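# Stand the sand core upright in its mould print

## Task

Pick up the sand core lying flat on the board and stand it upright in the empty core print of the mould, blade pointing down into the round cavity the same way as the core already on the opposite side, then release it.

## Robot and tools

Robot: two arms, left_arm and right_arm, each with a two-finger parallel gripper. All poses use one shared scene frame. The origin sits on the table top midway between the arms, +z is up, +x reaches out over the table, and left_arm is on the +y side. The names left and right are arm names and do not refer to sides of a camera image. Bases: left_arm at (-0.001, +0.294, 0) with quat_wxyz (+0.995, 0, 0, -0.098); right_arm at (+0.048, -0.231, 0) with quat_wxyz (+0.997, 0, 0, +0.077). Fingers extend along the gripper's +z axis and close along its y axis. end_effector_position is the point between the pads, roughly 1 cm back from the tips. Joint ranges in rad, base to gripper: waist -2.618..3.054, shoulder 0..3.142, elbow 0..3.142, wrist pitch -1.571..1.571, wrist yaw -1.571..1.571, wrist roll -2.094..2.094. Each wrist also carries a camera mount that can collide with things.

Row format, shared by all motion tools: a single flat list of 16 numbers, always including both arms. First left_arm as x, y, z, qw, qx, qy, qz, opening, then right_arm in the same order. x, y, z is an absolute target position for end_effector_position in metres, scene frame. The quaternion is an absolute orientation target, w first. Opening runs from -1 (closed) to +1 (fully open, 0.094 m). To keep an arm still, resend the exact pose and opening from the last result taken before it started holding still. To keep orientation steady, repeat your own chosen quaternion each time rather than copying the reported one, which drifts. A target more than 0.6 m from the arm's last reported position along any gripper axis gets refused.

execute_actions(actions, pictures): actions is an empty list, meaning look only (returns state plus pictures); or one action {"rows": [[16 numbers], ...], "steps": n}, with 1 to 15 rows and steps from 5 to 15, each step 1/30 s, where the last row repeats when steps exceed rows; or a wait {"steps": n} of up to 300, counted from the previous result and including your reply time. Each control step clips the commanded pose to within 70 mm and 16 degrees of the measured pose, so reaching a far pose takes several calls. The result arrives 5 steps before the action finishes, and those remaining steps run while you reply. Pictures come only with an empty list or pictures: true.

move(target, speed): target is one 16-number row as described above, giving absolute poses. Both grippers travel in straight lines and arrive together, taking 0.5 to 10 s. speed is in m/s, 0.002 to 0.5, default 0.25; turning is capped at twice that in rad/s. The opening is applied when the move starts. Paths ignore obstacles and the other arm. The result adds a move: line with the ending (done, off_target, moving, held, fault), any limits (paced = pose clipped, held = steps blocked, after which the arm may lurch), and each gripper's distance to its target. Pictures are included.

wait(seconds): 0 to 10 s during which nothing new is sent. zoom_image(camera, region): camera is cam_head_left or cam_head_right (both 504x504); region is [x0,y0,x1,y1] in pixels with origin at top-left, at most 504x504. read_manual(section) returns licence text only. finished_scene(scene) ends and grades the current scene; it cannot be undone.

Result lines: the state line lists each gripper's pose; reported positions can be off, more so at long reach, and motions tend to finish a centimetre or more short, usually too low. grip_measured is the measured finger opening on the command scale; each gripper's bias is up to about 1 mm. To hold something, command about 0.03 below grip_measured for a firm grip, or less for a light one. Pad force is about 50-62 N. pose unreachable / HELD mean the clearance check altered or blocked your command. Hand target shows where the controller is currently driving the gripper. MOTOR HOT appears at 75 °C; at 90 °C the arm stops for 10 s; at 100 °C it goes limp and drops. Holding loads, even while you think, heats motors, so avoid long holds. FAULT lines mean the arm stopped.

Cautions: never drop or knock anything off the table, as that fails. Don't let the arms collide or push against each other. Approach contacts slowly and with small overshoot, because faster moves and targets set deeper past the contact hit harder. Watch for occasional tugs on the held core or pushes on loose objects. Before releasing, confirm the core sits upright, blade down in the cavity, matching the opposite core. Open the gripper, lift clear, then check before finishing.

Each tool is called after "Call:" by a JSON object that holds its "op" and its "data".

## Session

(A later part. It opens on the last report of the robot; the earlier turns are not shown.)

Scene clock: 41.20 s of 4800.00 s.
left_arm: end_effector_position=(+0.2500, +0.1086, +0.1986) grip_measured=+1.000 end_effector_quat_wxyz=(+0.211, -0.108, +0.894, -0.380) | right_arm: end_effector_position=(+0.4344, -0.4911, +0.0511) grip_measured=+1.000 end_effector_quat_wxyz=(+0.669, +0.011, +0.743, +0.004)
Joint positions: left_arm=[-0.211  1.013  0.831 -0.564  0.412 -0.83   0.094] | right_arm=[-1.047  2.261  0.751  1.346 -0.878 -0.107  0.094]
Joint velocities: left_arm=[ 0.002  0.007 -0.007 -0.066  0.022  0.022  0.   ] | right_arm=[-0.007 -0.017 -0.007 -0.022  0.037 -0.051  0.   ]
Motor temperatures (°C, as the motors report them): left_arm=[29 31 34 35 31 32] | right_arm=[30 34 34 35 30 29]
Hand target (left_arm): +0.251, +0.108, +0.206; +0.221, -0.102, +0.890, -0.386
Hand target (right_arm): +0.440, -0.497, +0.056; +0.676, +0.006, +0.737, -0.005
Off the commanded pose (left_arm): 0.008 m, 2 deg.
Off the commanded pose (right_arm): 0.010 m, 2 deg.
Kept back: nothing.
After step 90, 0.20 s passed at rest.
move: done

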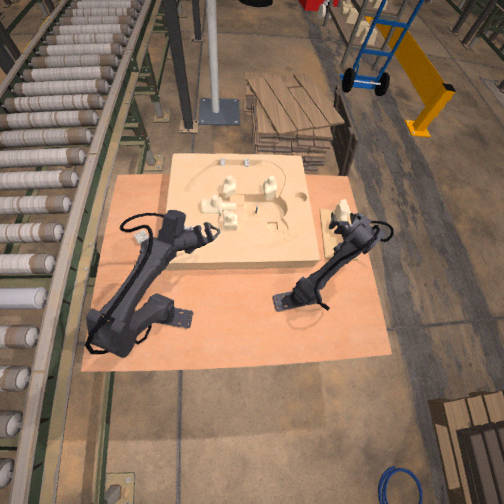

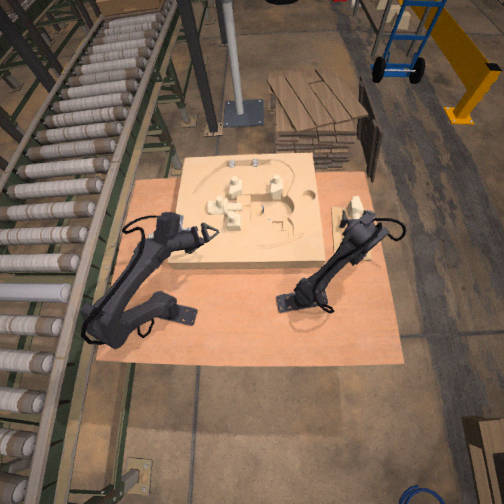

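Call:
{"op": "execute_actions", "data": {"actions": []}}

Scene clock: 42.43 s of 4800.00 s.
left_arm: end_effector_position=(+0.2500, +0.1086, +0.1986) grip_measured=+1.000 end_effector_quat_wxyz=(+0.211, -0.108, +0.894, -0.380) | right_arm: end_effector_position=(+0.4344, -0.4915, +0.0511) grip_measured=+1.000 end_effector_quat_wxyz=(+0.669, +0.012, +0.743, +0.003)
Joint positions: left_arm=[-0.211  1.013  0.831 -0.564  0.412 -0.83   0.094] | right_arm=[-1.047  2.261  0.751  1.346 -0.875 -0.106  0.094]
Joint velocities: left_arm=[-0.012  0.002 -0.017 -0.007 -0.007 -0.022  0.   ] | right_arm=[-0.022 -0.012 -0.007  0.022 -0.037  0.007  0.   ]
Motor temperatures (°C, as the motors report them): left_arm=[29 31 34 35 31 32] | right_arm=[30 34 34 35 30 29]
Hand target (left_arm): +0.251, +0.108, +0.206; +0.221, -0.102, +0.890, -0.386
Hand target (right_arm): +0.440, -0.497, +0.056; +0.676, +0.006, +0.737, -0.005
Off the commanded pose (left_arm): 0.008 m, 2 deg.
Off the commanded pose (right_arm): 0.010 m, 2 deg.
Kept back: nothing.
Steps of this call (steps 1 to 37: nothing new was sent). Readings (end_effector_position):
1: left_arm (+0.2500, +0.1086, +0.1986) | right_arm (+0.4344, -0.4912, +0.0511)
2: left_arm (+0.2500, +0.1086, +0.1986) | right_arm (+0.4344, -0.4912, +0.0511)
4: left_arm (+0.2500, +0.1086, +0.1986) | right_arm (+0.4344, -0.4914, +0.0511)
8: left_arm (+0.2500, +0.1086, +0.1986) | right_arm (+0.4344, -0.4914, +0.0511)
37: the state above

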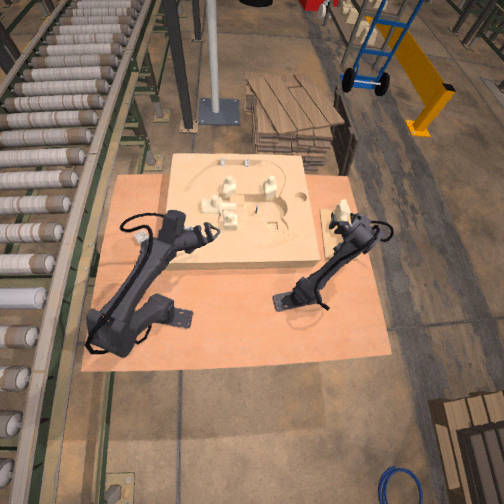

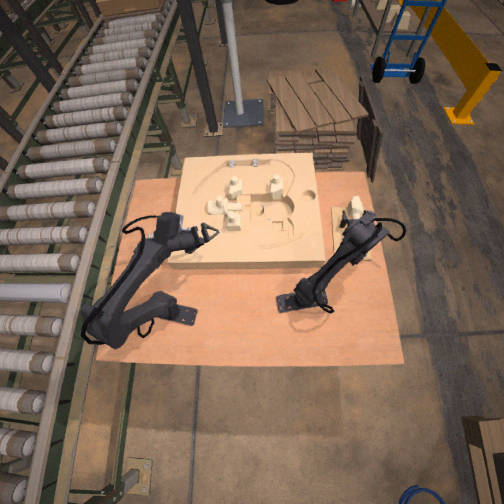

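Call:
{"op": "move", "data": {"target": [0.251,0.108,0.206,0.221,-0.102,0.890,-0.386,1,0.440,-0.506,0.064,0.6756,0.0058,0.7373,-0.0053,1], "speed": 0.03}}

Call:
{"op": "zoom_image", "data": {"camera": "cam_head_right", "region": [310,180,420,290]}}

Call:
{"op": "zoom_image", "data": {"camera": "cam_head_left", "region": [300,180,410,290]}}

Scene clock: 43.67 s of 4800.00 s.
left_arm: end_effector_position=(+0.2500, +0.1086, +0.1986) grip_measured=+1.000 end_effector_quat_wxyz=(+0.211, -0.108, +0.894, -0.380) | right_arm: end_effector_position=(+0.4363, -0.4986, +0.0519) grip_measured=+1.000 end_effector_quat_wxyz=(+0.668, +0.016, +0.744, +0.003)
Joint positions: left_arm=[-0.211  1.013  0.831 -0.564  0.412 -0.83   0.094] | right_arm=[-1.053  2.261  0.777  1.314 -0.876 -0.106  0.094]
Joint velocities: left_arm=[-0.002  0.007 -0.007 -0.037 -0.066 -0.051  0.   ] | right_arm=[-0.007 -0.002  0.002  0.066 -0.037 -0.051  0.   ]
Motor temperatures (°C, as the motors report them): left_arm=[29 31 34 35 31 32] | right_arm=[30 34 34 35 30 29]
Hand target (left_arm): +0.251, +0.108, +0.206; +0.221, -0.102, +0.890, -0.386
Hand target (right_arm): +0.440, -0.506, +0.064; +0.676, +0.006, +0.737, -0.005
Off the commanded pose (left_arm): 0.008 m, 2 deg.
Off the commanded pose (right_arm): 0.015 m, 2 deg.
Kept back: nothing.
move: off_target (right_arm)

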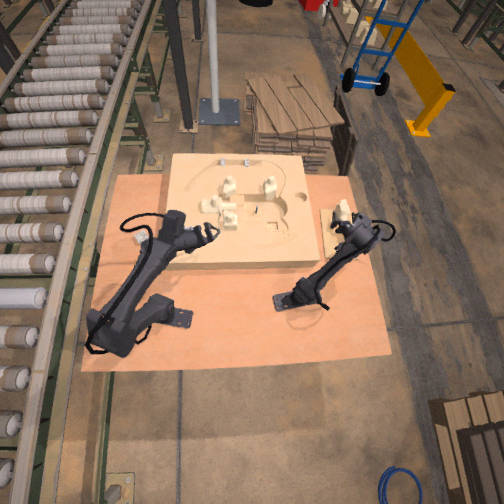

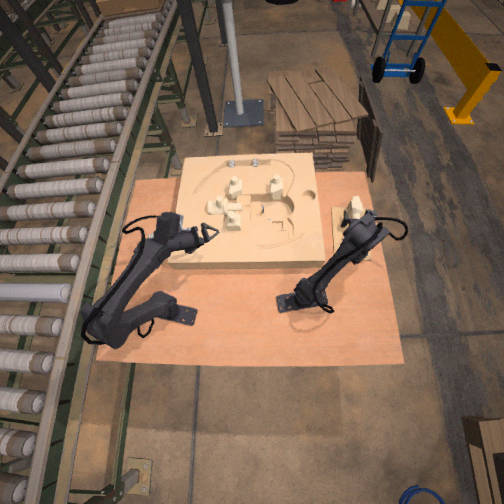

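Region (310, 180, 420, 290) of cam_head_right's 504x504 image, scaled by 4.582, with more detail than that image has.

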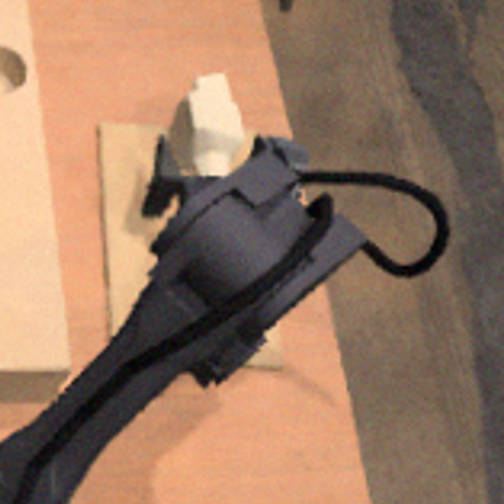

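Region (300, 180, 410, 290) of cam_head_left's 504x504 image, scaled by 4.582, with more detail than that image has.

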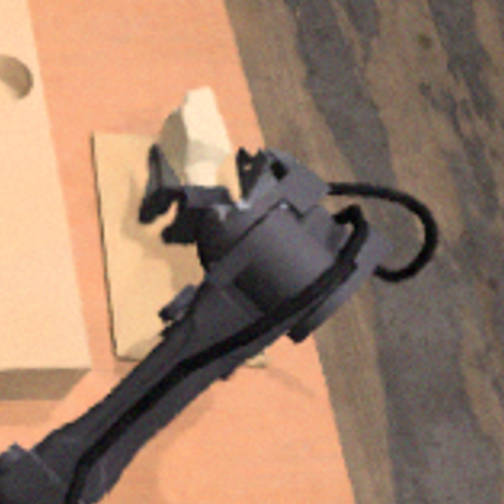

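Call:
{"op": "move", "data": {"target": [0.251,0.108,0.206,0.221,-0.102,0.890,-0.386,1,0.442,-0.5075,0.073,0.6756,0.0058,0.7373,-0.0053,1], "speed": 0.03}}

Scene clock: 45.00 s of 4800.00 s.
left_arm: end_effector_position=(+0.2500, +0.1086, +0.1986) grip_measured=+1.000 end_effector_quat_wxyz=(+0.211, -0.108, +0.894, -0.380) | right_arm: end_effector_position=(+0.4364, -0.4986, +0.0533) grip_measured=+1.000 end_effector_quat_wxyz=(+0.663, +0.021, +0.748, +0.008)
Joint positions: left_arm=[-0.211  1.013  0.831 -0.564  0.412 -0.83   0.094] | right_arm=[-1.053  2.242  0.777  1.277 -0.876 -0.106  0.094]
Joint velocities: left_arm=[-0.012 -0.017 -0.002 -0.007  0.022 -0.066  0.   ] | right_arm=[-0.002 -0.007  0.012 -0.022  0.051 -0.051  0.   ]
Motor temperatures (°C, as the motors report them): left_arm=[29 31 34 35 31 32] | right_arm=[30 34 34 35 30 29]
Hand target (left_arm): +0.251, +0.108, +0.206; +0.221, -0.102, +0.890, -0.386
Hand target (right_arm): +0.441, -0.507, +0.073; +0.676, +0.006, +0.737, -0.005
Off the commanded pose (left_arm): 0.008 m, 2 deg.
Off the commanded pose (right_arm): 0.022 m, 3 deg.
Kept back: nothing.
move: off_target (right_arm)

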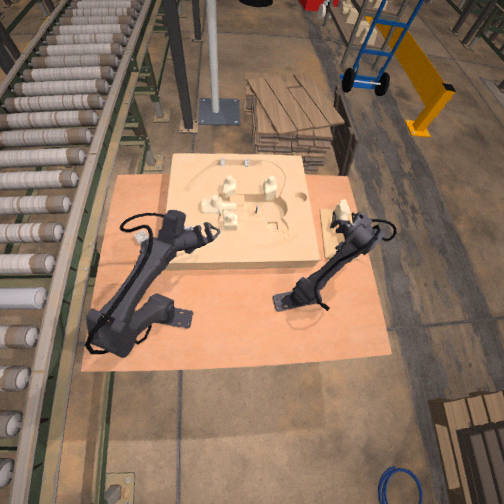

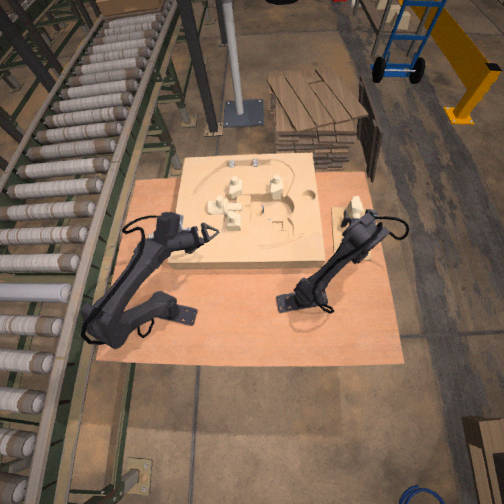

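Call:
{"op": "move", "data": {"target": [0.251,0.108,0.206,0.221,-0.102,0.890,-0.386,1,0.449,-0.5085,0.073,0.6818,-0.0070,0.7314,-0.0173,1], "speed": 0.02}}

Call:
{"op": "zoom_image", "data": {"camera": "cam_head_left", "region": [310,185,390,265]}}

Call:
{"op": "zoom_image", "data": {"camera": "cam_head_right", "region": [320,180,400,260]}}

Scene clock: 49.40 s of 4800.00 s.
left_arm: end_effector_position=(+0.2500, +0.1086, +0.1986) grip_measured=+1.000 end_effector_quat_wxyz=(+0.211, -0.108, +0.894, -0.380) | right_arm: end_effector_position=(+0.4413, -0.5048, +0.0629) grip_measured=+1.000 end_effector_quat_wxyz=(+0.672, +0.009, +0.740, -0.004)
Joint positions: left_arm=[-0.211  1.013  0.831 -0.564  0.412 -0.83   0.094] | right_arm=[-1.053  2.242  0.805  1.287 -0.876 -0.11   0.094]
Joint velocities: left_arm=[-0.007  0.012 -0.007 -0.007 -0.051 -0.022  0.   ] | right_arm=[-0.007  0.002  0.007  0.007  0.007  0.037  0.   ]
Motor temperatures (°C, as the motors report them): left_arm=[29 31 34 36 31 32] | right_arm=[30 35 34 35 30 29]
Hand target (left_arm): +0.251, +0.108, +0.206; +0.221, -0.102, +0.890, -0.386
Hand target (right_arm): +0.449, -0.508, +0.074; +0.682, -0.007, +0.731, -0.017
Off the commanded pose (left_arm): 0.008 m, 2 deg.
Off the commanded pose (right_arm): 0.013 m, 3 deg.
Kept back: nothing.
move: off_target (right_arm)

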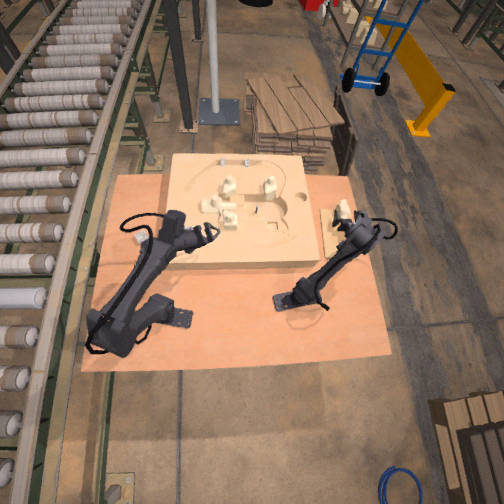

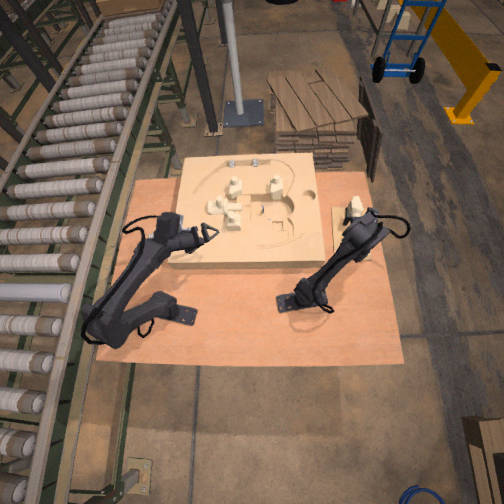

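Region (310, 185, 390, 265) of cam_head_left's 504x504 image, scaled by 6.300, with more detail than that image has.

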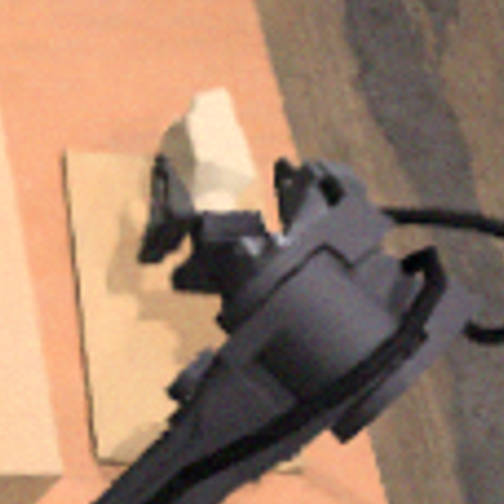

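Region (320, 180, 400, 260) of cam_head_right's 504x504 image, scaled by 6.300, with more detail than that image has.

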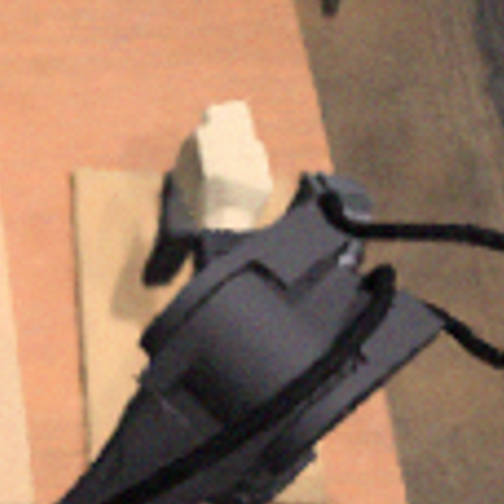

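Call:
{"op": "move", "data": {"target": [0.251,0.108,0.206,0.221,-0.102,0.890,-0.386,1,0.449,-0.5045,0.063,0.6818,-0.0070,0.7314,-0.0173,1], "speed": 0.02}}

Call:
{"op": "zoom_image", "data": {"camera": "cam_head_left", "region": [320,190,370,240]}}

Call:
{"op": "zoom_image", "data": {"camera": "cam_head_right", "region": [330,187,380,237]}}

Scene clock: 52.80 s of 4800.00 s.
left_arm: end_effector_position=(+0.2500, +0.1086, +0.1986) grip_measured=+1.000 end_effector_quat_wxyz=(+0.211, -0.108, +0.894, -0.380) | right_arm: end_effector_position=(+0.4433, -0.5016, +0.0585) grip_measured=+1.000 end_effector_quat_wxyz=(+0.676, +0.003, +0.737, -0.007)
Joint positions: left_arm=[-0.211  1.013  0.831 -0.564  0.412 -0.83   0.094] | right_arm=[-1.044  2.269  0.805  1.328 -0.872 -0.11   0.094]
Joint velocities: left_arm=[-0.017 -0.007 -0.012 -0.037 -0.037  0.022  0.   ] | right_arm=[ 0.002  0.007 -0.017  0.037 -0.022 -0.022  0.   ]
Motor temperatures (°C, as the motors report them): left_arm=[29 31 34 36 31 32] | right_arm=[30 35 34 35 30 29]
Hand target (left_arm): +0.251, +0.108, +0.206; +0.221, -0.102, +0.890, -0.386
Hand target (right_arm): +0.449, -0.504, +0.063; +0.682, -0.007, +0.731, -0.017
Off the commanded pose (left_arm): 0.008 m, 2 deg.
Off the commanded pose (right_arm): 0.008 m, 2 deg.
Kept back: nothing.
move: done

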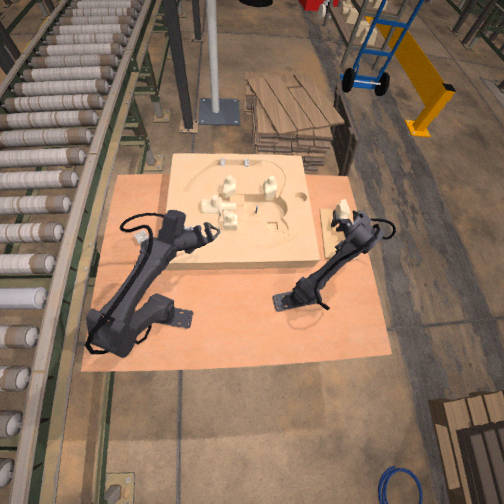

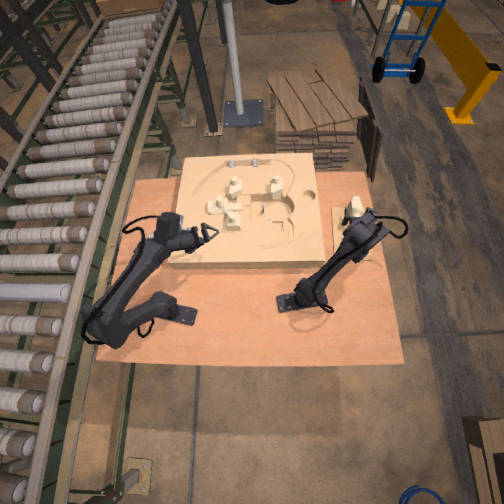

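Region (320, 190, 370, 240) of cam_head_left's 504x504 image, scaled by 10.080, with more detail than that image has.

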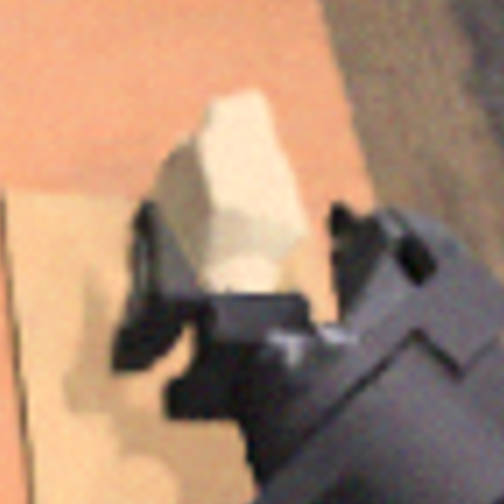

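Region (330, 187, 380, 237) of cam_head_right's 504x504 image, scaled by 10.080, with more detail than that image has.

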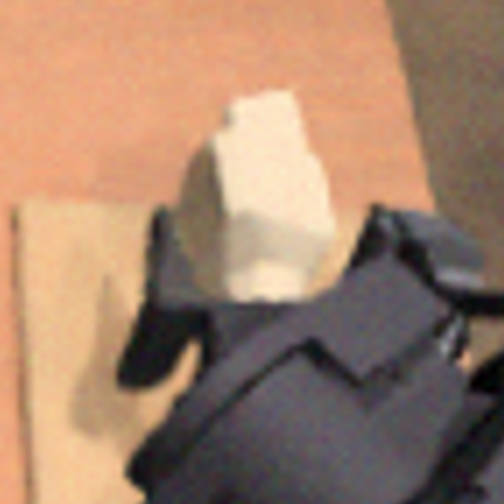

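Call:
{"op": "execute_actions", "data": {"actions": [{"rows":[[0.251,0.108,0.206,0.221,-0.102,0.890,-0.386,1,0.449,-0.5045,0.063,0.6818,-0.0070,0.7314,-0.0173,0.8],[0.251,0.108,0.206,0.221,-0.102,0.890,-0.386,1,0.449,-0.5045,0.063,0.6818,-0.0070,0.7314,-0.0173,0.65],[0.251,0.108,0.206,0.221,-0.102,0.890,-0.386,1,0.449,-0.5045,0.063,0.6818,-0.0070,0.7314,-0.0173,0.52],[0.251,0.108,0.206,0.221,-0.102,0.890,-0.386,1,0.449,-0.5045,0.063,0.6818,-0.0070,0.7314,-0.0173,0.44],[0.251,0.108,0.206,0.221,-0.102,0.890,-0.386,1,0.449,-0.5045,0.063,0.6818,-0.0070,0.7314,-0.0173,0.38],[0.251,0.108,0.206,0.221,-0.102,0.890,-0.386,1,0.449,-0.5045,0.063,0.6818,-0.0070,0.7314,-0.0173,0.34],[0.251,0.108,0.206,0.221,-0.102,0.890,-0.386,1,0.449,-0.5045,0.063,0.6818,-0.0070,0.7314,-0.0173,0.31],[0.251,0.108,0.206,0.221,-0.102,0.890,-0.386,1,0.449,-0.5045,0.063,0.6818,-0.0070,0.7314,-0.0173,0.28],[0.251,0.108,0.206,0.221,-0.102,0.890,-0.386,1,0.449,-0.5045,0.063,0.6818,-0.0070,0.7314,-0.0173,0.26],[0.251,0.108,0.206,0.221,-0.102,0.890,-0.386,1,0.449,-0.5045,0.063,0.6818,-0.0070,0.7314,-0.0173,0.24],[0.251,0.108,0.206,0.221,-0.102,0.890,-0.386,1,0.449,-0.5045,0.063,0.6818,-0.0070,0.7314,-0.0173,0.22],[0.251,0.108,0.206,0.221,-0.102,0.890,-0.386,1,0.449,-0.5045,0.063,0.6818,-0.0070,0.7314,-0.0173,0.20],[0.251,0.108,0.206,0.221,-0.102,0.890,-0.386,1,0.449,-0.5045,0.063,0.6818,-0.0070,0.7314,-0.0173,0.185],[0.251,0.108,0.206,0.221,-0.102,0.890,-0.386,1,0.449,-0.5045,0.063,0.6818,-0.0070,0.7314,-0.0173,0.17],[0.251,0.108,0.206,0.221,-0.102,0.890,-0.386,1,0.449,-0.5045,0.063,0.6818,-0.0070,0.7314,-0.0173,0.155]],"steps":15}]}}

Call:
{"op": "execute_actions", "data": {"actions": [{"rows":[[0.251,0.108,0.206,0.221,-0.102,0.890,-0.386,1,0.449,-0.5045,0.063,0.6818,-0.0070,0.7314,-0.0173,0.145],[0.251,0.108,0.206,0.221,-0.102,0.890,-0.386,1,0.449,-0.5045,0.063,0.6818,-0.0070,0.7314,-0.0173,0.135],[0.251,0.108,0.206,0.221,-0.102,0.890,-0.386,1,0.449,-0.5045,0.063,0.6818,-0.0070,0.7314,-0.0173,0.125],[0.251,0.108,0.206,0.221,-0.102,0.890,-0.386,1,0.449,-0.5045,0.063,0.6818,-0.0070,0.7314,-0.0173,0.12]],"steps":15}], "pictures": true}}

Call:
{"op": "zoom_image", "data": {"camera": "cam_head_left", "region": [320,190,370,240]}}

Call:
{"op": "zoom_image", "data": {"camera": "cam_head_right", "region": [330,187,380,237]}}

Scene clock: 54.03 s of 4800.00 s.
left_arm: end_effector_position=(+0.2500, +0.1086, +0.1986) grip_measured=+1.000 end_effector_quat_wxyz=(+0.211, -0.108, +0.894, -0.380) | right_arm: end_effector_position=(+0.4434, -0.5017, +0.0590) grip_measured=+0.252 end_effector_quat_wxyz=(+0.676, +0.003, +0.737, -0.008)
Joint positions: left_arm=[-0.211  1.013  0.831 -0.564  0.412 -0.83   0.094] | right_arm=[-1.044  2.269  0.805  1.331 -0.872 -0.11   0.059]
Joint velocities: left_arm=[ 0.002 -0.002 -0.007 -0.007 -0.095 -0.022  0.   ] | right_arm=[-0.017  0.002 -0.007  0.037  0.051 -0.022 -0.021]
Motor temperatures (°C, as the motors report them): left_arm=[29 31 34 36 31 32] | right_arm=[30 35 34 36 30 29]
Steps of this call (steps 1 to 27: nothing new was sent; steps 28 to 37: the first 10 steps of this action). Readings (end_effector_position):
28: left_arm (+0.2500, +0.1086, +0.1986) | right_arm (+0.4434, -0.5017, +0.0590)
29: left_arm (+0.2500, +0.1086, +0.1986) | right_arm (+0.4434, -0.5017, +0.0590)
31: left_arm (+0.2500, +0.1086, +0.1986) | right_arm (+0.4434, -0.5017, +0.0590)
35: left_arm (+0.2500, +0.1086, +0.1986) | right_arm (+0.4434, -0.5017, +0.0590)
37: the state above

Scene clock: 54.53 s of 4800.00 s.
left_arm: end_effector_position=(+0.2500, +0.1086, +0.1986) grip_measured=+1.000 end_effector_quat_wxyz=(+0.211, -0.108, +0.894, -0.380) | right_arm: end_effector_position=(+0.4439, -0.5010, +0.0590) grip_measured=+0.152 end_effector_quat_wxyz=(+0.676, +0.002, +0.737, -0.007)
Joint positions: left_arm=[-0.211  1.013  0.831 -0.564  0.412 -0.83   0.094] | right_arm=[-1.043  2.269  0.805  1.331 -0.872 -0.111  0.054]
Joint velocities: left_arm=[ 0.007 -0.007 -0.002 -0.022  0.037 -0.007  0.   ] | right_arm=[-0.007 -0.007  0.002  0.022  0.051 -0.051  0.   ]
Motor temperatures (°C, as the motors report them): left_arm=[29 31 34 36 31 32] | right_arm=[30 35 34 36 30 29]
Off your previous action's commanded pose (left_arm): 0.008 m, 2 deg at its last step (step 5 of this call).
Off your previous action's commanded pose (right_arm): 0.007 m, 2 deg at its last step (step 5 of this call).
Steps of this call (steps 1 to 5: the last 5 steps of your previous action; steps 6 to 15: the first 10 steps of this action). Readings (end_effector_position):
6: left_arm (+0.2500, +0.1086, +0.1986) | right_arm (+0.4439, -0.5010, +0.0590)
7: left_arm (+0.2500, +0.1086, +0.1986) | right_arm (+0.4439, -0.5010, +0.0590)
9: left_arm (+0.2500, +0.1086, +0.1986) | right_arm (+0.4439, -0.5010, +0.0590)
13: left_arm (+0.2500, +0.1086, +0.1986) | right_arm (+0.4439, -0.5010, +0.0590)
15: the state above

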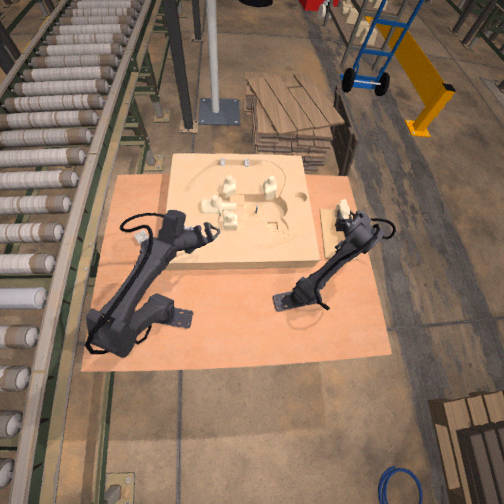

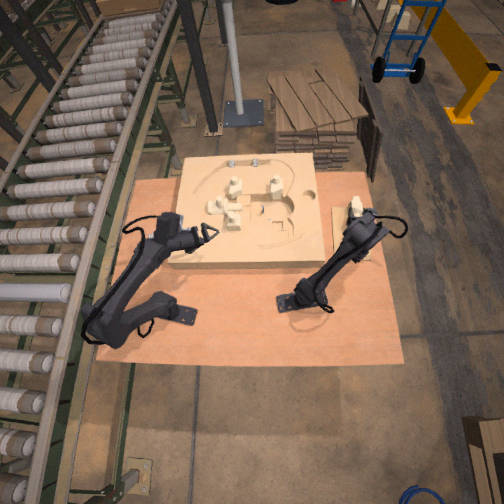

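Region (320, 190, 370, 240) of cam_head_left's 504x504 image, scaled by 10.080, with more detail than that image has.

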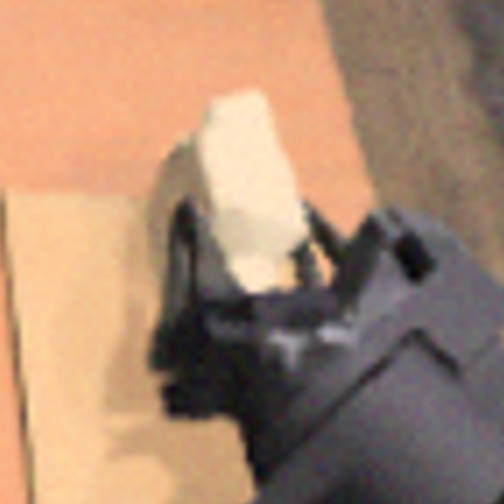

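Region (330, 187, 380, 237) of cam_head_right's 504x504 image, scaled by 10.080, with more detail than that image has.

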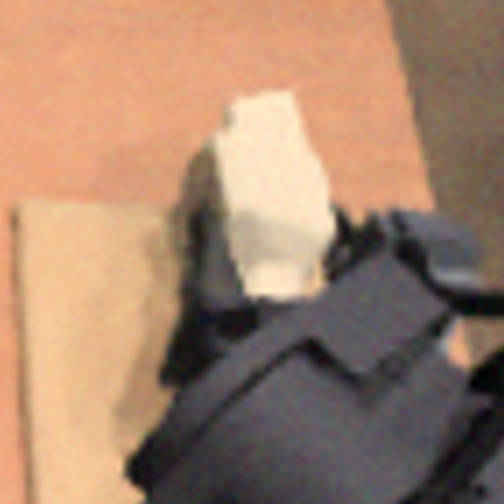

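Call:
{"op": "execute_actions", "data": {"actions": [{"rows":[[0.251,0.108,0.206,0.221,-0.102,0.89,-0.386,1,0.449,-0.5045,0.0632,0.6818,-0.007,0.7314,-0.0173,0.12],[0.251,0.108,0.206,0.221,-0.102,0.89,-0.386,1,0.449,-0.5045,0.0637,0.6818,-0.007,0.7314,-0.0173,0.12],[0.251,0.108,0.206,0.221,-0.102,0.89,-0.386,1,0.449,-0.5045,0.0646,0.6818,-0.007,0.7314,-0.0173,0.12],[0.251,0.108,0.206,0.221,-0.102,0.89,-0.386,1,0.449,-0.5045,0.0658,0.6818,-0.007,0.7314,-0.0173,0.12],[0.251,0.108,0.206,0.221,-0.102,0.89,-0.386,1,0.449,-0.5045,0.0673,0.6818,-0.007,0.7314,-0.0173,0.12],[0.251,0.108,0.206,0.221,-0.102,0.89,-0.386,1,0.449,-0.5045,0.0691,0.6818,-0.007,0.7314,-0.0173,0.12],[0.251,0.108,0.206,0.221,-0.102,0.89,-0.386,1,0.449,-0.5045,0.0713,0.6818,-0.007,0.7314,-0.0173,0.12],[0.251,0.108,0.206,0.221,-0.102,0.89,-0.386,1,0.449,-0.5045,0.0738,0.6818,-0.007,0.7314,-0.0173,0.12],[0.251,0.108,0.206,0.221,-0.102,0.89,-0.386,1,0.449,-0.5045,0.0766,0.6818,-0.007,0.7314,-0.0173,0.12],[0.251,0.108,0.206,0.221,-0.102,0.89,-0.386,1,0.449,-0.5045,0.0796,0.6818,-0.007,0.7314,-0.0173,0.12],[0.251,0.108,0.206,0.221,-0.102,0.89,-0.386,1,0.449,-0.5045,0.0829,0.6818,-0.007,0.7314,-0.0173,0.12],[0.251,0.108,0.206,0.221,-0.102,0.89,-0.386,1,0.449,-0.5045,0.0865,0.6818,-0.007,0.7314,-0.0173,0.12],[0.251,0.108,0.206,0.221,-0.102,0.89,-0.386,1,0.449,-0.5045,0.0903,0.6818,-0.007,0.7314,-0.0173,0.12],[0.251,0.108,0.206,0.221,-0.102,0.89,-0.386,1,0.449,-0.5045,0.0943,0.6818,-0.007,0.7314,-0.0173,0.12],[0.251,0.108,0.206,0.221,-0.102,0.89,-0.386,1,0.449,-0.5045,0.0985,0.6818,-0.007,0.7314,-0.0173,0.12]],"steps":15}]}}

Call:
{"op": "execute_actions", "data": {"actions": [{"rows":[[0.251,0.108,0.206,0.221,-0.102,0.89,-0.386,1,0.449,-0.5044,0.1029,0.6818,-0.007,0.7315,-0.017,0.12],[0.251,0.108,0.206,0.221,-0.102,0.89,-0.386,1,0.4489,-0.5041,0.1074,0.6813,-0.007,0.732,-0.0165,0.12],[0.251,0.108,0.206,0.221,-0.102,0.89,-0.386,1,0.4488,-0.5035,0.1121,0.6805,-0.0065,0.7327,-0.016,0.12],[0.251,0.108,0.206,0.221,-0.102,0.89,-0.386,1,0.4486,-0.5027,0.1168,0.6794,-0.0065,0.7338,-0.0155,0.12],[0.251,0.108,0.206,0.221,-0.102,0.89,-0.386,1,0.4484,-0.5017,0.1217,0.6779,-0.006,0.7351,-0.015,0.12],[0.251,0.108,0.206,0.221,-0.102,0.89,-0.386,1,0.4482,-0.5005,0.1266,0.6761,-0.006,0.7368,-0.0145,0.12],[0.251,0.108,0.206,0.221,-0.102,0.89,-0.386,1,0.4479,-0.4991,0.1315,0.674,-0.0055,0.7387,-0.014,0.12],[0.251,0.108,0.206,0.221,-0.102,0.89,-0.386,1,0.4475,-0.4974,0.1365,0.6716,-0.0055,0.7409,-0.0135,0.12],[0.251,0.108,0.206,0.221,-0.102,0.89,-0.386,1,0.4471,-0.4956,0.1414,0.6688,-0.005,0.7435,-0.013,0.12],[0.251,0.108,0.206,0.221,-0.102,0.89,-0.386,1,0.4467,-0.4935,0.1463,0.6657,-0.005,0.7462,-0.0125,0.12],[0.251,0.108,0.206,0.221,-0.102,0.89,-0.386,1,0.4462,-0.4912,0.1512,0.6622,-0.0045,0.7493,-0.012,0.12],[0.251,0.108,0.206,0.221,-0.102,0.89,-0.386,1,0.4457,-0.4888,0.1559,0.6585,-0.0045,0.7526,-0.0115,0.12],[0.251,0.108,0.206,0.221,-0.102,0.89,-0.386,1,0.4451,-0.4861,0.1606,0.6544,-0.004,0.7561,-0.011,0.12],[0.251,0.108,0.206,0.221,-0.102,0.89,-0.386,1,0.4445,-0.4832,0.1651,0.65,-0.004,0.7599,-0.0105,0.12],[0.251,0.108,0.206,0.221,-0.102,0.89,-0.386,1,0.4438,-0.4801,0.1695,0.6453,-0.0035,0.7639,-0.01,0.12]],"steps":15}]}}

Call:
{"op": "execute_actions", "data": {"actions": [{"rows":[[0.251,0.108,0.206,0.221,-0.102,0.89,-0.386,1,0.4431,-0.4768,0.1737,0.6402,-0.0035,0.7682,-0.009,0.12],[0.251,0.108,0.206,0.221,-0.102,0.89,-0.386,1,0.4424,-0.4733,0.1777,0.6349,-0.003,0.7726,-0.0085,0.12],[0.251,0.108,0.206,0.221,-0.102,0.89,-0.386,1,0.4416,-0.4697,0.1815,0.6292,-0.003,0.7773,-0.008,0.12],[0.251,0.108,0.206,0.221,-0.102,0.89,-0.386,1,0.4408,-0.4659,0.1851,0.6232,-0.0025,0.7821,-0.007,0.12],[0.251,0.108,0.206,0.221,-0.102,0.89,-0.386,1,0.44,-0.4619,0.1884,0.6169,-0.0025,0.7871,-0.0065,0.12],[0.251,0.108,0.206,0.221,-0.102,0.89,-0.386,1,0.4391,-0.4577,0.1914,0.6102,-0.002,0.7922,-0.006,0.12],[0.251,0.108,0.206,0.221,-0.102,0.89,-0.386,1,0.4382,-0.4534,0.1942,0.6033,-0.002,0.7975,-0.005,0.12],[0.251,0.108,0.206,0.221,-0.102,0.89,-0.386,1,0.4372,-0.4488,0.1967,0.5961,-0.0015,0.8029,-0.0045,0.12],[0.251,0.108,0.206,0.221,-0.102,0.89,-0.386,1,0.4363,-0.4442,0.1989,0.5885,-0.0015,0.8085,-0.004,0.12],[0.251,0.108,0.206,0.221,-0.102,0.89,-0.386,1,0.4352,-0.4394,0.2007,0.5807,-0.001,0.8141,-0.003,0.12],[0.251,0.108,0.206,0.221,-0.102,0.89,-0.386,1,0.4342,-0.4344,0.2022,0.5726,-0.001,0.8199,-0.0025,0.12],[0.251,0.108,0.206,0.221,-0.102,0.89,-0.386,1,0.4331,-0.4294,0.2035,0.5641,-0.0005,0.8257,-0.002,0.12],[0.251,0.108,0.206,0.221,-0.102,0.89,-0.386,1,0.432,-0.4242,0.2043,0.5555,-0.0005,0.8315,-0.001,0.12],[0.251,0.108,0.206,0.221,-0.102,0.89,-0.386,1,0.4309,-0.4188,0.2048,0.5465,0,0.8375,-0.0005,0.12],[0.251,0.108,0.206,0.221,-0.102,0.89,-0.386,1,0.4298,-0.4134,0.205,0.5373,0,0.8434,0,0.12]],"steps":15}]}}

Call:
{"op": "execute_actions", "data": {"actions": [{"rows":[[0.251,0.108,0.206,0.221,-0.102,0.89,-0.386,1,0.4286,-0.4078,0.205,0.5278,0,0.8494,0,0.12],[0.251,0.108,0.206,0.221,-0.102,0.89,-0.386,1,0.4274,-0.4021,0.205,0.5181,0,0.8553,0,0.12],[0.251,0.108,0.206,0.221,-0.102,0.89,-0.386,1,0.4262,-0.3964,0.205,0.5082,0,0.8613,0,0.12],[0.251,0.108,0.206,0.221,-0.102,0.89,-0.386,1,0.4249,-0.3905,0.205,0.498,0,0.8672,0,0.12],[0.251,0.108,0.206,0.221,-0.102,0.89,-0.386,1,0.4237,-0.3846,0.205,0.4876,0,0.8731,0,0.12],[0.251,0.108,0.206,0.221,-0.102,0.89,-0.386,1,0.4224,-0.3786,0.205,0.477,0,0.8789,0,0.12],[0.251,0.108,0.206,0.221,-0.102,0.89,-0.386,1,0.4211,-0.3725,0.205,0.4662,0,0.8847,0,0.12],[0.251,0.108,0.206,0.221,-0.102,0.89,-0.386,1,0.4198,-0.3664,0.205,0.4552,0,0.8904,0,0.12],[0.251,0.108,0.206,0.221,-0.102,0.89,-0.386,1,0.4185,-0.3602,0.205,0.4441,0,0.896,0,0.12],[0.251,0.108,0.206,0.221,-0.102,0.89,-0.386,1,0.4172,-0.3539,0.205,0.4328,0,0.9015,0,0.12],[0.251,0.108,0.206,0.221,-0.102,0.89,-0.386,1,0.4159,-0.3476,0.205,0.4214,0,0.9069,0,0.12],[0.251,0.108,0.206,0.221,-0.102,0.89,-0.386,1,0.4145,-0.3413,0.205,0.4098,0,0.9122,0,0.12],[0.251,0.108,0.206,0.221,-0.102,0.89,-0.386,1,0.4132,-0.335,0.205,0.3982,0,0.9173,0,0.12],[0.251,0.108,0.206,0.221,-0.102,0.89,-0.386,1,0.4118,-0.3286,0.205,0.3864,0,0.9223,0,0.12],[0.251,0.108,0.206,0.221,-0.102,0.89,-0.386,1,0.4105,-0.3223,0.205,0.3746,0,0.9272,0,0.12]],"steps":15}]}}

Call:
{"op": "execute_actions", "data": {"actions": [{"rows":[[0.251,0.108,0.206,0.221,-0.102,0.89,-0.386,1,0.4092,-0.3159,0.205,0.3627,0,0.9319,0,0.12],[0.251,0.108,0.206,0.221,-0.102,0.89,-0.386,1,0.4078,-0.3095,0.205,0.3508,0,0.9365,0,0.12],[0.251,0.108,0.206,0.221,-0.102,0.89,-0.386,1,0.4065,-0.3032,0.205,0.3388,0,0.9409,0,0.12],[0.251,0.108,0.206,0.221,-0.102,0.89,-0.386,1,0.4051,-0.2969,0.205,0.3268,0,0.9451,0,0.12],[0.251,0.108,0.206,0.221,-0.102,0.89,-0.386,1,0.4038,-0.2906,0.205,0.3149,0,0.9491,0,0.12],[0.251,0.108,0.206,0.221,-0.102,0.89,-0.386,1,0.4025,-0.2843,0.205,0.3029,0,0.953,0,0.12],[0.251,0.108,0.206,0.221,-0.102,0.89,-0.386,1,0.4012,-0.2781,0.205,0.291,0,0.9567,0,0.12],[0.251,0.108,0.206,0.221,-0.102,0.89,-0.386,1,0.3999,-0.272,0.205,0.2792,0,0.9602,0,0.12],[0.251,0.108,0.206,0.221,-0.102,0.89,-0.386,1,0.3986,-0.2659,0.205,0.2674,0,0.9636,0,0.12],[0.251,0.108,0.206,0.221,-0.102,0.89,-0.386,1,0.3973,-0.2599,0.205,0.2557,0,0.9668,0,0.12],[0.251,0.108,0.206,0.221,-0.102,0.89,-0.386,1,0.3961,-0.254,0.205,0.2442,0,0.9697,0,0.12],[0.251,0.108,0.206,0.221,-0.102,0.89,-0.386,1,0.3948,-0.2481,0.205,0.2327,0,0.9725,0,0.12],[0.251,0.108,0.206,0.221,-0.102,0.89,-0.386,1,0.3936,-0.2424,0.205,0.2214,0,0.9752,0,0.12],[0.251,0.108,0.206,0.221,-0.102,0.89,-0.386,1,0.3924,-0.2367,0.205,0.2103,0,0.9776,0,0.12],[0.251,0.108,0.206,0.221,-0.102,0.89,-0.386,1,0.3913,-0.2311,0.205,0.1994,0,0.9799,0,0.12]],"steps":15}]}}

Call:
{"op": "execute_actions", "data": {"actions": [{"rows":[[0.251,0.108,0.206,0.221,-0.102,0.89,-0.386,1,0.3901,-0.2257,0.2049,0.1886,0,0.9821,0,0.12],[0.251,0.108,0.206,0.221,-0.102,0.89,-0.386,1,0.389,-0.2203,0.2048,0.1781,0,0.984,0,0.12],[0.251,0.108,0.206,0.221,-0.102,0.89,-0.386,1,0.3879,-0.2151,0.2045,0.1677,0,0.9858,0,0.12],[0.251,0.108,0.206,0.221,-0.102,0.89,-0.386,1,0.3868,-0.2101,0.2041,0.1577,0,0.9875,0,0.12],[0.251,0.108,0.206,0.221,-0.102,0.89,-0.386,1,0.3858,-0.2051,0.2037,0.1478,0,0.989,0,0.12],[0.251,0.108,0.206,0.221,-0.102,0.89,-0.386,1,0.3847,-0.2003,0.2031,0.1383,0,0.9904,0,0.12],[0.251,0.108,0.206,0.221,-0.102,0.89,-0.386,1,0.3838,-0.1957,0.2024,0.129,0,0.9916,0,0.12],[0.251,0.108,0.206,0.221,-0.102,0.89,-0.386,1,0.3828,-0.1911,0.2017,0.12,0,0.9928,0,0.12],[0.251,0.108,0.206,0.221,-0.102,0.89,-0.386,1,0.3819,-0.1868,0.2009,0.1114,0,0.9938,0,0.12],[0.251,0.108,0.206,0.221,-0.102,0.89,-0.386,1,0.381,-0.1826,0.2,0.103,0,0.9947,0,0.12],[0.251,0.108,0.206,0.221,-0.102,0.89,-0.386,1,0.3802,-0.1786,0.1991,0.095,0,0.9955,0,0.12],[0.251,0.108,0.206,0.221,-0.102,0.89,-0.386,1,0.3794,-0.1748,0.1981,0.0873,0,0.9962,0,0.12],[0.251,0.108,0.206,0.221,-0.102,0.89,-0.386,1,0.3786,-0.1712,0.1971,0.08,0,0.9968,0,0.12],[0.251,0.108,0.206,0.221,-0.102,0.89,-0.386,1,0.3779,-0.1677,0.196,0.0731,0,0.9973,0,0.12],[0.251,0.108,0.206,0.221,-0.102,0.89,-0.386,1,0.3772,-0.1644,0.195,0.0665,0,0.9978,0,0.12]],"steps":15}]}}

Call:
{"op": "execute_actions", "data": {"actions": [{"rows":[[0.251,0.108,0.206,0.221,-0.102,0.89,-0.386,1,0.3765,-0.1613,0.194,0.0603,0,0.9982,0,0.12],[0.251,0.108,0.206,0.221,-0.102,0.89,-0.386,1,0.3759,-0.1584,0.1929,0.0545,0,0.9985,0,0.12],[0.251,0.108,0.206,0.221,-0.102,0.89,-0.386,1,0.3753,-0.1557,0.1919,0.0491,0,0.9988,0,0.12],[0.251,0.108,0.206,0.221,-0.102,0.89,-0.386,1,0.3748,-0.1533,0.1909,0.0441,0,0.999,0,0.12],[0.251,0.108,0.206,0.221,-0.102,0.89,-0.386,1,0.3743,-0.151,0.19,0.0395,0,0.9992,0,0.12],[0.251,0.108,0.206,0.221,-0.102,0.89,-0.386,1,0.3739,-0.1489,0.1891,0.0354,0,0.9994,0,0.12],[0.251,0.108,0.206,0.221,-0.102,0.89,-0.386,1,0.3735,-0.1471,0.1883,0.0316,0,0.9995,0,0.12],[0.251,0.108,0.206,0.221,-0.102,0.89,-0.386,1,0.3731,-0.1454,0.1876,0.0283,0,0.9996,0,0.12],[0.251,0.108,0.206,0.221,-0.102,0.89,-0.386,1,0.3728,-0.144,0.1869,0.0255,0,0.9997,0,0.12],[0.251,0.108,0.206,0.221,-0.102,0.89,-0.386,1,0.3726,-0.1428,0.1863,0.023,0,0.9997,0,0.12],[0.251,0.108,0.206,0.221,-0.102,0.89,-0.386,1,0.3724,-0.1418,0.1859,0.021,0,0.9998,0,0.12],[0.251,0.108,0.206,0.221,-0.102,0.89,-0.386,1,0.3722,-0.141,0.1855,0.0195,0,0.9998,0,0.12],[0.251,0.108,0.206,0.221,-0.102,0.89,-0.386,1,0.3721,-0.1404,0.1852,0.0183,0,0.9998,0,0.12],[0.251,0.108,0.206,0.221,-0.102,0.89,-0.386,1,0.372,-0.1401,0.1851,0.0177,0,0.9998,0,0.12],[0.251,0.108,0.206,0.221,-0.102,0.89,-0.386,1,0.372,-0.14,0.185,0.0175,0,0.9998,0,0.12]],"steps":15}]}}

Call:
{"op": "wait", "data": {"seconds": 0.3}}

Call:
{"op": "zoom_image", "data": {"camera": "cam_head_left", "region": [230,150,330,250]}}

Call:
{"op": "zoom_image", "data": {"camera": "cam_head_right", "region": [230,150,330,250]}}

Scene clock: 64.40 s of 4800.00 s.
left_arm: end_effector_position=(+0.2500, +0.1086, +0.1986) grip_measured=+1.000 end_effector_quat_wxyz=(+0.211, -0.108, +0.894, -0.380) | right_arm: end_effector_position=(+0.4439, -0.5011, +0.0596) grip_measured=+0.152 end_effector_quat_wxyz=(+0.675, +0.003, +0.738, -0.006)
Joint positions: left_arm=[-0.211  1.013  0.831 -0.564  0.412 -0.83   0.094] | right_arm=[-1.043  2.263  0.805  1.32  -0.871 -0.112  0.054]
Joint velocities: left_arm=[ 0.007 -0.002  0.007 -0.022  0.007 -0.037  0.   ] | right_arm=[ 0.012 -0.144  0.002 -0.242 -0.022 -0.007  0.   ]
Motor temperatures (°C, as the motors report them): left_arm=[29 31 34 36 31 32] | right_arm=[30 35 34 36 30 29]
Off your previous action's commanded pose (left_arm): 0.008 m, 2 deg at its last step (step 5 of this call).
Off your previous action's commanded pose (right_arm): 0.007 m, 2 deg at its last step (step 5 of this call).
Steps of this call (steps 1 to 5: the last 5 steps of your previous action; steps 6 to 90: nothing new was sent; then 6.53 s passed at rest; steps 91 to 100: the first 10 steps of this action). Readings (end_effector_position):
91: left_arm (+0.2500, +0.1086, +0.1986) | right_arm (+0.4439, -0.5010, +0.0590)
92: left_arm (+0.2500, +0.1086, +0.1986) | right_arm (+0.4439, -0.5010, +0.0590)
94: left_arm (+0.2500, +0.1086, +0.1986) | right_arm (+0.4439, -0.5010, +0.0590)
98: left_arm (+0.2500, +0.1086, +0.1986) | right_arm (+0.4439, -0.5010, +0.0588)
100: the state above

Scene clock: 64.90 s of 4800.00 s.
left_arm: end_effector_position=(+0.2500, +0.1086, +0.1986) grip_measured=+1.000 end_effector_quat_wxyz=(+0.211, -0.108, +0.894, -0.380) | right_arm: end_effector_position=(+0.4452, -0.5005, +0.1156) grip_measured=+0.152 end_effector_quat_wxyz=(+0.663, +0.015, +0.749, -0.001)
Joint positions: left_arm=[-0.211  1.013  0.831 -0.564  0.412 -0.83   0.094] | right_arm=[-1.035  2.01   0.805  1.02  -0.851 -0.12   0.054]
Joint velocities: left_arm=[-0.017 -0.012  0.002 -0.037  0.022 -0.081  0.   ] | right_arm=[ 0.09  -0.789 -0.007 -0.857  0.095 -0.051 -0.001]
Motor temperatures (°C, as the motors report them): left_arm=[29 31 34 36 31 32] | right_arm=[30 35 34 36 30 29]
Off your previous action's commanded pose (left_arm): 0.008 m, 2 deg at its last step (step 5 of this call).
Off your previous action's commanded pose (right_arm): 0.035 m, 4 deg at its last step (step 5 of this call).
Steps of this call (steps 1 to 5: the last 5 steps of your previous action; steps 6 to 15: the first 10 steps of this action). Readings (end_effector_position):
6: left_arm (+0.2500, +0.1086, +0.1986) | right_arm (+0.4440, -0.5024, +0.0660)
7: left_arm (+0.2500, +0.1086, +0.1986) | right_arm (+0.4441, -0.5026, +0.0691)
9: left_arm (+0.2500, +0.1086, +0.1986) | right_arm (+0.4443, -0.5032, +0.0778)
13: left_arm (+0.2500, +0.1086, +0.1986) | right_arm (+0.4448, -0.5028, +0.1020)
15: the state above

Scene clock: 65.40 s of 4800.00 s.
left_arm: end_effector_position=(+0.2500, +0.1086, +0.1986) grip_measured=+1.000 end_effector_quat_wxyz=(+0.211, -0.108, +0.894, -0.380) | right_arm: end_effector_position=(+0.4361, -0.4486, +0.1829) grip_measured=+0.152 end_effector_quat_wxyz=(+0.610, +0.009, +0.792, +0.005)
Joint positions: left_arm=[-0.211  1.013  0.831 -0.564  0.412 -0.83   0.094] | right_arm=[-0.945  1.584  0.805  0.422 -0.756 -0.231  0.054]
Joint velocities: left_arm=[ 0.007  0.002  0.007 -0.022 -0.051 -0.051  0.   ] | right_arm=[ 0.295 -0.735 -0.007 -1.414  0.462 -0.256  0.001]
Motor temperatures (°C, as the motors report them): left_arm=[29 31 34 36 31 32] | right_arm=[30 35 34 36 30 29]
Off your previous action's commanded pose (left_arm): 0.008 m, 2 deg at its last step (step 5 of this call).
Off your previous action's commanded pose (right_arm): 0.023 m, 2 deg at its last step (step 5 of this call).
Steps of this call (steps 1 to 5: the last 5 steps of your previous action; steps 6 to 15: the first 10 steps of this action). Readings (end_effector_position):
6: left_arm (+0.2500, +0.1086, +0.1986) | right_arm (+0.4446, -0.4870, +0.1539)
7: left_arm (+0.2500, +0.1086, +0.1986) | right_arm (+0.4441, -0.4837, +0.1592)
9: left_arm (+0.2500, +0.1086, +0.1986) | right_arm (+0.4427, -0.4767, +0.1684)
13: left_arm (+0.2500, +0.1086, +0.1986) | right_arm (+0.4387, -0.4590, +0.1804)
15: the state above

Scene clock: 65.90 s of 4800.00 s.
left_arm: end_effector_position=(+0.2500, +0.1086, +0.1986) grip_measured=+1.000 end_effector_quat_wxyz=(+0.211, -0.108, +0.894, -0.380) | right_arm: end_effector_position=(+0.4204, -0.3603, +0.1800) grip_measured=+0.152 end_effector_quat_wxyz=(+0.459, +0.002, +0.888, +0.024)
Joint positions: left_arm=[-0.211  1.013  0.831 -0.564  0.412 -0.83   0.094] | right_arm=[-0.699  1.356  0.925 -0.276 -0.477 -0.319  0.054]
Joint velocities: left_arm=[-0.002 -0.002 -0.002  0.022  0.051 -0.022  0.   ] | right_arm=[ 0.647 -0.198  0.413 -1.223  0.667  0.022  0.   ]
Motor temperatures (°C, as the motors report them): left_arm=[29 31 34 36 31 32] | right_arm=[30 35 34 36 30 29]
Off your previous action's commanded pose (left_arm): 0.008 m, 2 deg at its last step (step 5 of this call).
Off your previous action's commanded pose (right_arm): 0.025 m, 5 deg at its last step (step 5 of this call).
Steps of this call (steps 1 to 5: the last 5 steps of your previous action; steps 6 to 15: the first 10 steps of this action). Readings (end_effector_position):
6: left_arm (+0.2500, +0.1086, +0.1986) | right_arm (+0.4284, -0.4143, +0.1808)
7: left_arm (+0.2500, +0.1086, +0.1986) | right_arm (+0.4277, -0.4087, +0.1806)
9: left_arm (+0.2500, +0.1086, +0.1986) | right_arm (+0.4261, -0.3974, +0.1803)
13: left_arm (+0.2500, +0.1086, +0.1986) | right_arm (+0.4223, -0.3731, +0.1799)
15: the state above

Scene clock: 66.40 s of 4800.00 s.
left_arm: end_effector_position=(+0.2500, +0.1086, +0.1986) grip_measured=+1.000 end_effector_quat_wxyz=(+0.211, -0.108, +0.894, -0.380) | right_arm: end_effector_position=(+0.4007, -0.2630, +0.1959) grip_measured=+0.152 end_effector_quat_wxyz=(+0.298, -0.030, +0.954, +0.015)
Joint positions: left_arm=[-0.211  1.013  0.831 -0.564  0.412 -0.83   0.094] | right_arm=[-0.316  1.358  1.213 -0.833 -0.139 -0.183  0.054]
Joint velocities: left_arm=[-0.002 -0.002 -0.022 -0.11   0.007  0.007  0.   ] | right_arm=[ 0.735  0.291  0.716 -0.945  0.579  0.462  0.   ]
Motor temperatures (°C, as the motors report them): left_arm=[29 31 34 36 31 32] | right_arm=[30 35 35 36 30 29]
Off your previous action's commanded pose (left_arm): 0.008 m, 2 deg at its last step (step 5 of this call).
Off your previous action's commanded pose (right_arm): 0.026 m, 4 deg at its last step (step 5 of this call).
Steps of this call (steps 1 to 5: the last 5 steps of your previous action; steps 6 to 15: the first 10 steps of this action). Readings (end_effector_position):
6: left_arm (+0.2500, +0.1086, +0.1986) | right_arm (+0.4141, -0.3209, +0.1805)
7: left_arm (+0.2500, +0.1086, +0.1986) | right_arm (+0.4127, -0.3144, +0.1810)
9: left_arm (+0.2500, +0.1086, +0.1986) | right_arm (+0.4093, -0.3016, +0.1830)
13: left_arm (+0.2500, +0.1086, +0.1986) | right_arm (+0.4025, -0.2756, +0.1918)
15: the state above

Scene clock: 66.90 s of 4800.00 s.
left_arm: end_effector_position=(+0.2500, +0.1086, +0.1986) grip_measured=+1.000 end_effector_quat_wxyz=(+0.211, -0.108, +0.894, -0.380) | right_arm: end_effector_position=(+0.3867, -0.1871, +0.1886) grip_measured=+0.152 end_effector_quat_wxyz=(+0.130, -0.027, +0.991, +0.007)
Joint positions: left_arm=[-0.211  1.013  0.831 -0.564  0.412 -0.83   0.094] | right_arm=[-0.019  1.607  1.552 -1.255  0.015  0.079  0.054]
Joint velocities: left_arm=[-0.007 -0.017  0.002  0.022  0.007  0.007  0.   ] | right_arm=[ 0.403  0.491  0.545 -0.681  0.11   0.374  0.   ]
Motor temperatures (°C, as the motors report them): left_arm=[29 31 34 36 31 32] | right_arm=[30 35 35 36 30 29]
Off your previous action's commanded pose (left_arm): 0.008 m, 2 deg at its last step (step 5 of this call).
Off your previous action's commanded pose (right_arm): 0.011 m, 6 deg at its last step (step 5 of this call).
Steps of this call (steps 1 to 5: the last 5 steps of your previous action; steps 6 to 15: the first 10 steps of this action). Readings (end_effector_position):
6: left_arm (+0.2500, +0.1086, +0.1986) | right_arm (+0.3958, -0.2288, +0.1956)
7: left_arm (+0.2500, +0.1086, +0.1986) | right_arm (+0.3946, -0.2238, +0.1946)
9: left_arm (+0.2500, +0.1086, +0.1986) | right_arm (+0.3926, -0.2145, +0.1929)
13: left_arm (+0.2500, +0.1086, +0.1986) | right_arm (+0.3886, -0.1960, +0.1901)
15: the state above

Scene clock: 67.40 s of 4800.00 s.
left_arm: end_effector_position=(+0.2500, +0.1086, +0.1986) grip_measured=+1.000 end_effector_quat_wxyz=(+0.211, -0.108, +0.894, -0.380) | right_arm: end_effector_position=(+0.3736, -0.1476, +0.1734) grip_measured=+0.152 end_effector_quat_wxyz=(+0.024, -0.011, +1.000, -0.005)
Joint positions: left_arm=[-0.211  1.013  0.831 -0.564  0.412 -0.83   0.094] | right_arm=[ 0.106  1.789  1.729 -1.467  0.022  0.238  0.054]
Joint velocities: left_arm=[-0.002 -0.007 -0.002  0.037 -0.022 -0.037  0.   ] | right_arm=[ 0.115  0.154  0.134 -0.198 -0.022  0.198  0.001]
Motor temperatures (°C, as the motors report them): left_arm=[29 31 34 36 31 32] | right_arm=[30 35 35 36 30 29]
Off your previous action's commanded pose (left_arm): 0.008 m, 2 deg at its last step (step 5 of this call).
Off your previous action's commanded pose (right_arm): 0.013 m, 3 deg at its last step (step 5 of this call).
Steps of this call (steps 1 to 5: the last 5 steps of your previous action; steps 6 to 15: the first 10 steps of this action). Readings (end_effector_position):
6: left_arm (+0.2500, +0.1086, +0.1986) | right_arm (+0.3807, -0.1649, +0.1823)
7: left_arm (+0.2500, +0.1086, +0.1986) | right_arm (+0.3797, -0.1623, +0.1812)
9: left_arm (+0.2500, +0.1086, +0.1986) | right_arm (+0.3782, -0.1579, +0.1791)
13: left_arm (+0.2500, +0.1086, +0.1986) | right_arm (+0.3751, -0.1505, +0.1751)
15: the state above

Scene clock: 67.87 s of 4800.00 s.
left_arm: end_effector_position=(+0.2500, +0.1086, +0.1986) grip_measured=+1.000 end_effector_quat_wxyz=(+0.211, -0.108, +0.894, -0.380) | right_arm: end_effector_position=(+0.3684, -0.1436, +0.1713) grip_measured=+0.152 end_effector_quat_wxyz=(+0.005, -0.002, +1.000, -0.008)
Joint positions: left_arm=[-0.211  1.013  0.831 -0.564  0.412 -0.83   0.094] | right_arm=[ 0.12   1.811  1.749 -1.504  0.018  0.269  0.054]
Joint velocities: left_arm=[-0.007 -0.012 -0.002 -0.139 -0.051  0.007  0.   ] | right_arm=[ 0.027 -0.002 -0.002  0.037 -0.007  0.007  0.001]
Motor temperatures (°C, as the motors report them): left_arm=[29 31 34 36 31 32] | right_arm=[30 35 35 36 30 29]
Hand target (left_arm): +0.251, +0.108, +0.206; +0.221, -0.102, +0.890, -0.386
Hand target (right_arm): +0.372, -0.140, +0.184; +0.019, -0.002, +1.000, -0.001
Off the commanded pose (left_arm): 0.008 m, 2 deg.
Off the commanded pose (right_arm): 0.015 m, 2 deg.
Kept back: nothing.
Steps of this call (steps 1 to 5: the last 5 steps of your previous action; steps 6 to 14: nothing new was sent). Readings (end_effector_position):
1: left_arm (+0.2500, +0.1086, +0.1986) | right_arm (+0.3730, -0.1463, +0.1728)
2: left_arm (+0.2500, +0.1086, +0.1986) | right_arm (+0.3723, -0.1453, +0.1722)
4: left_arm (+0.2500, +0.1086, +0.1986) | right_arm (+0.3713, -0.1438, +0.1713)
8: left_arm (+0.2500, +0.1086, +0.1986) | right_arm (+0.3696, -0.1432, +0.1709)
14: the state above

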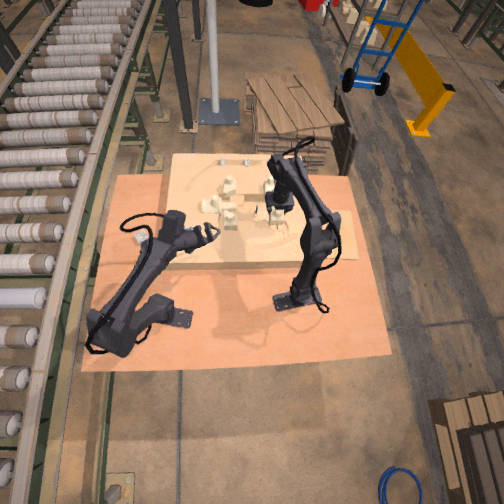

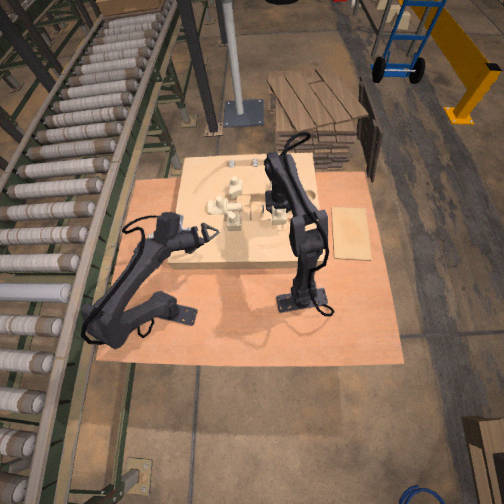

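Region (230, 150, 330, 250) of cam_head_left's 504x504 image, scaled by 5.040, with more detail than that image has.

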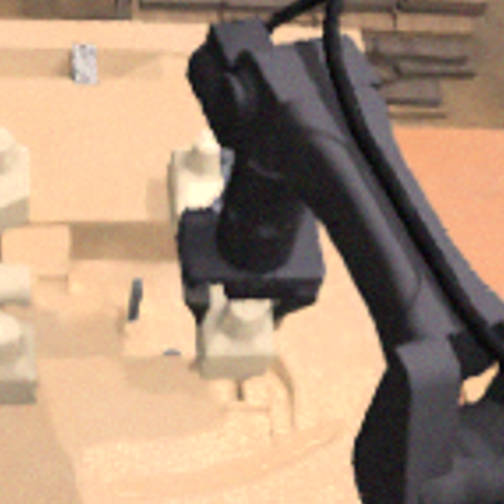

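Region (230, 150, 330, 250) of cam_head_right's 504x504 image, scaled by 5.040, with more detail than that image has.

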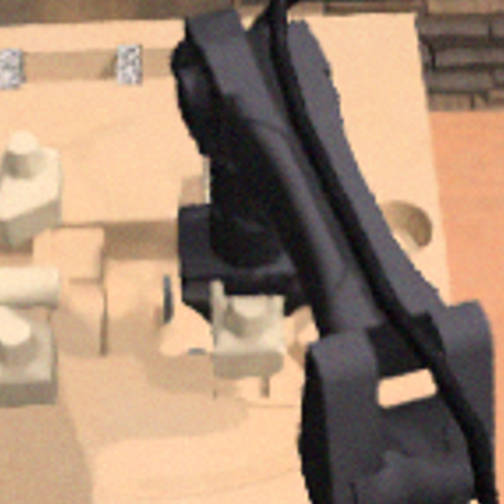

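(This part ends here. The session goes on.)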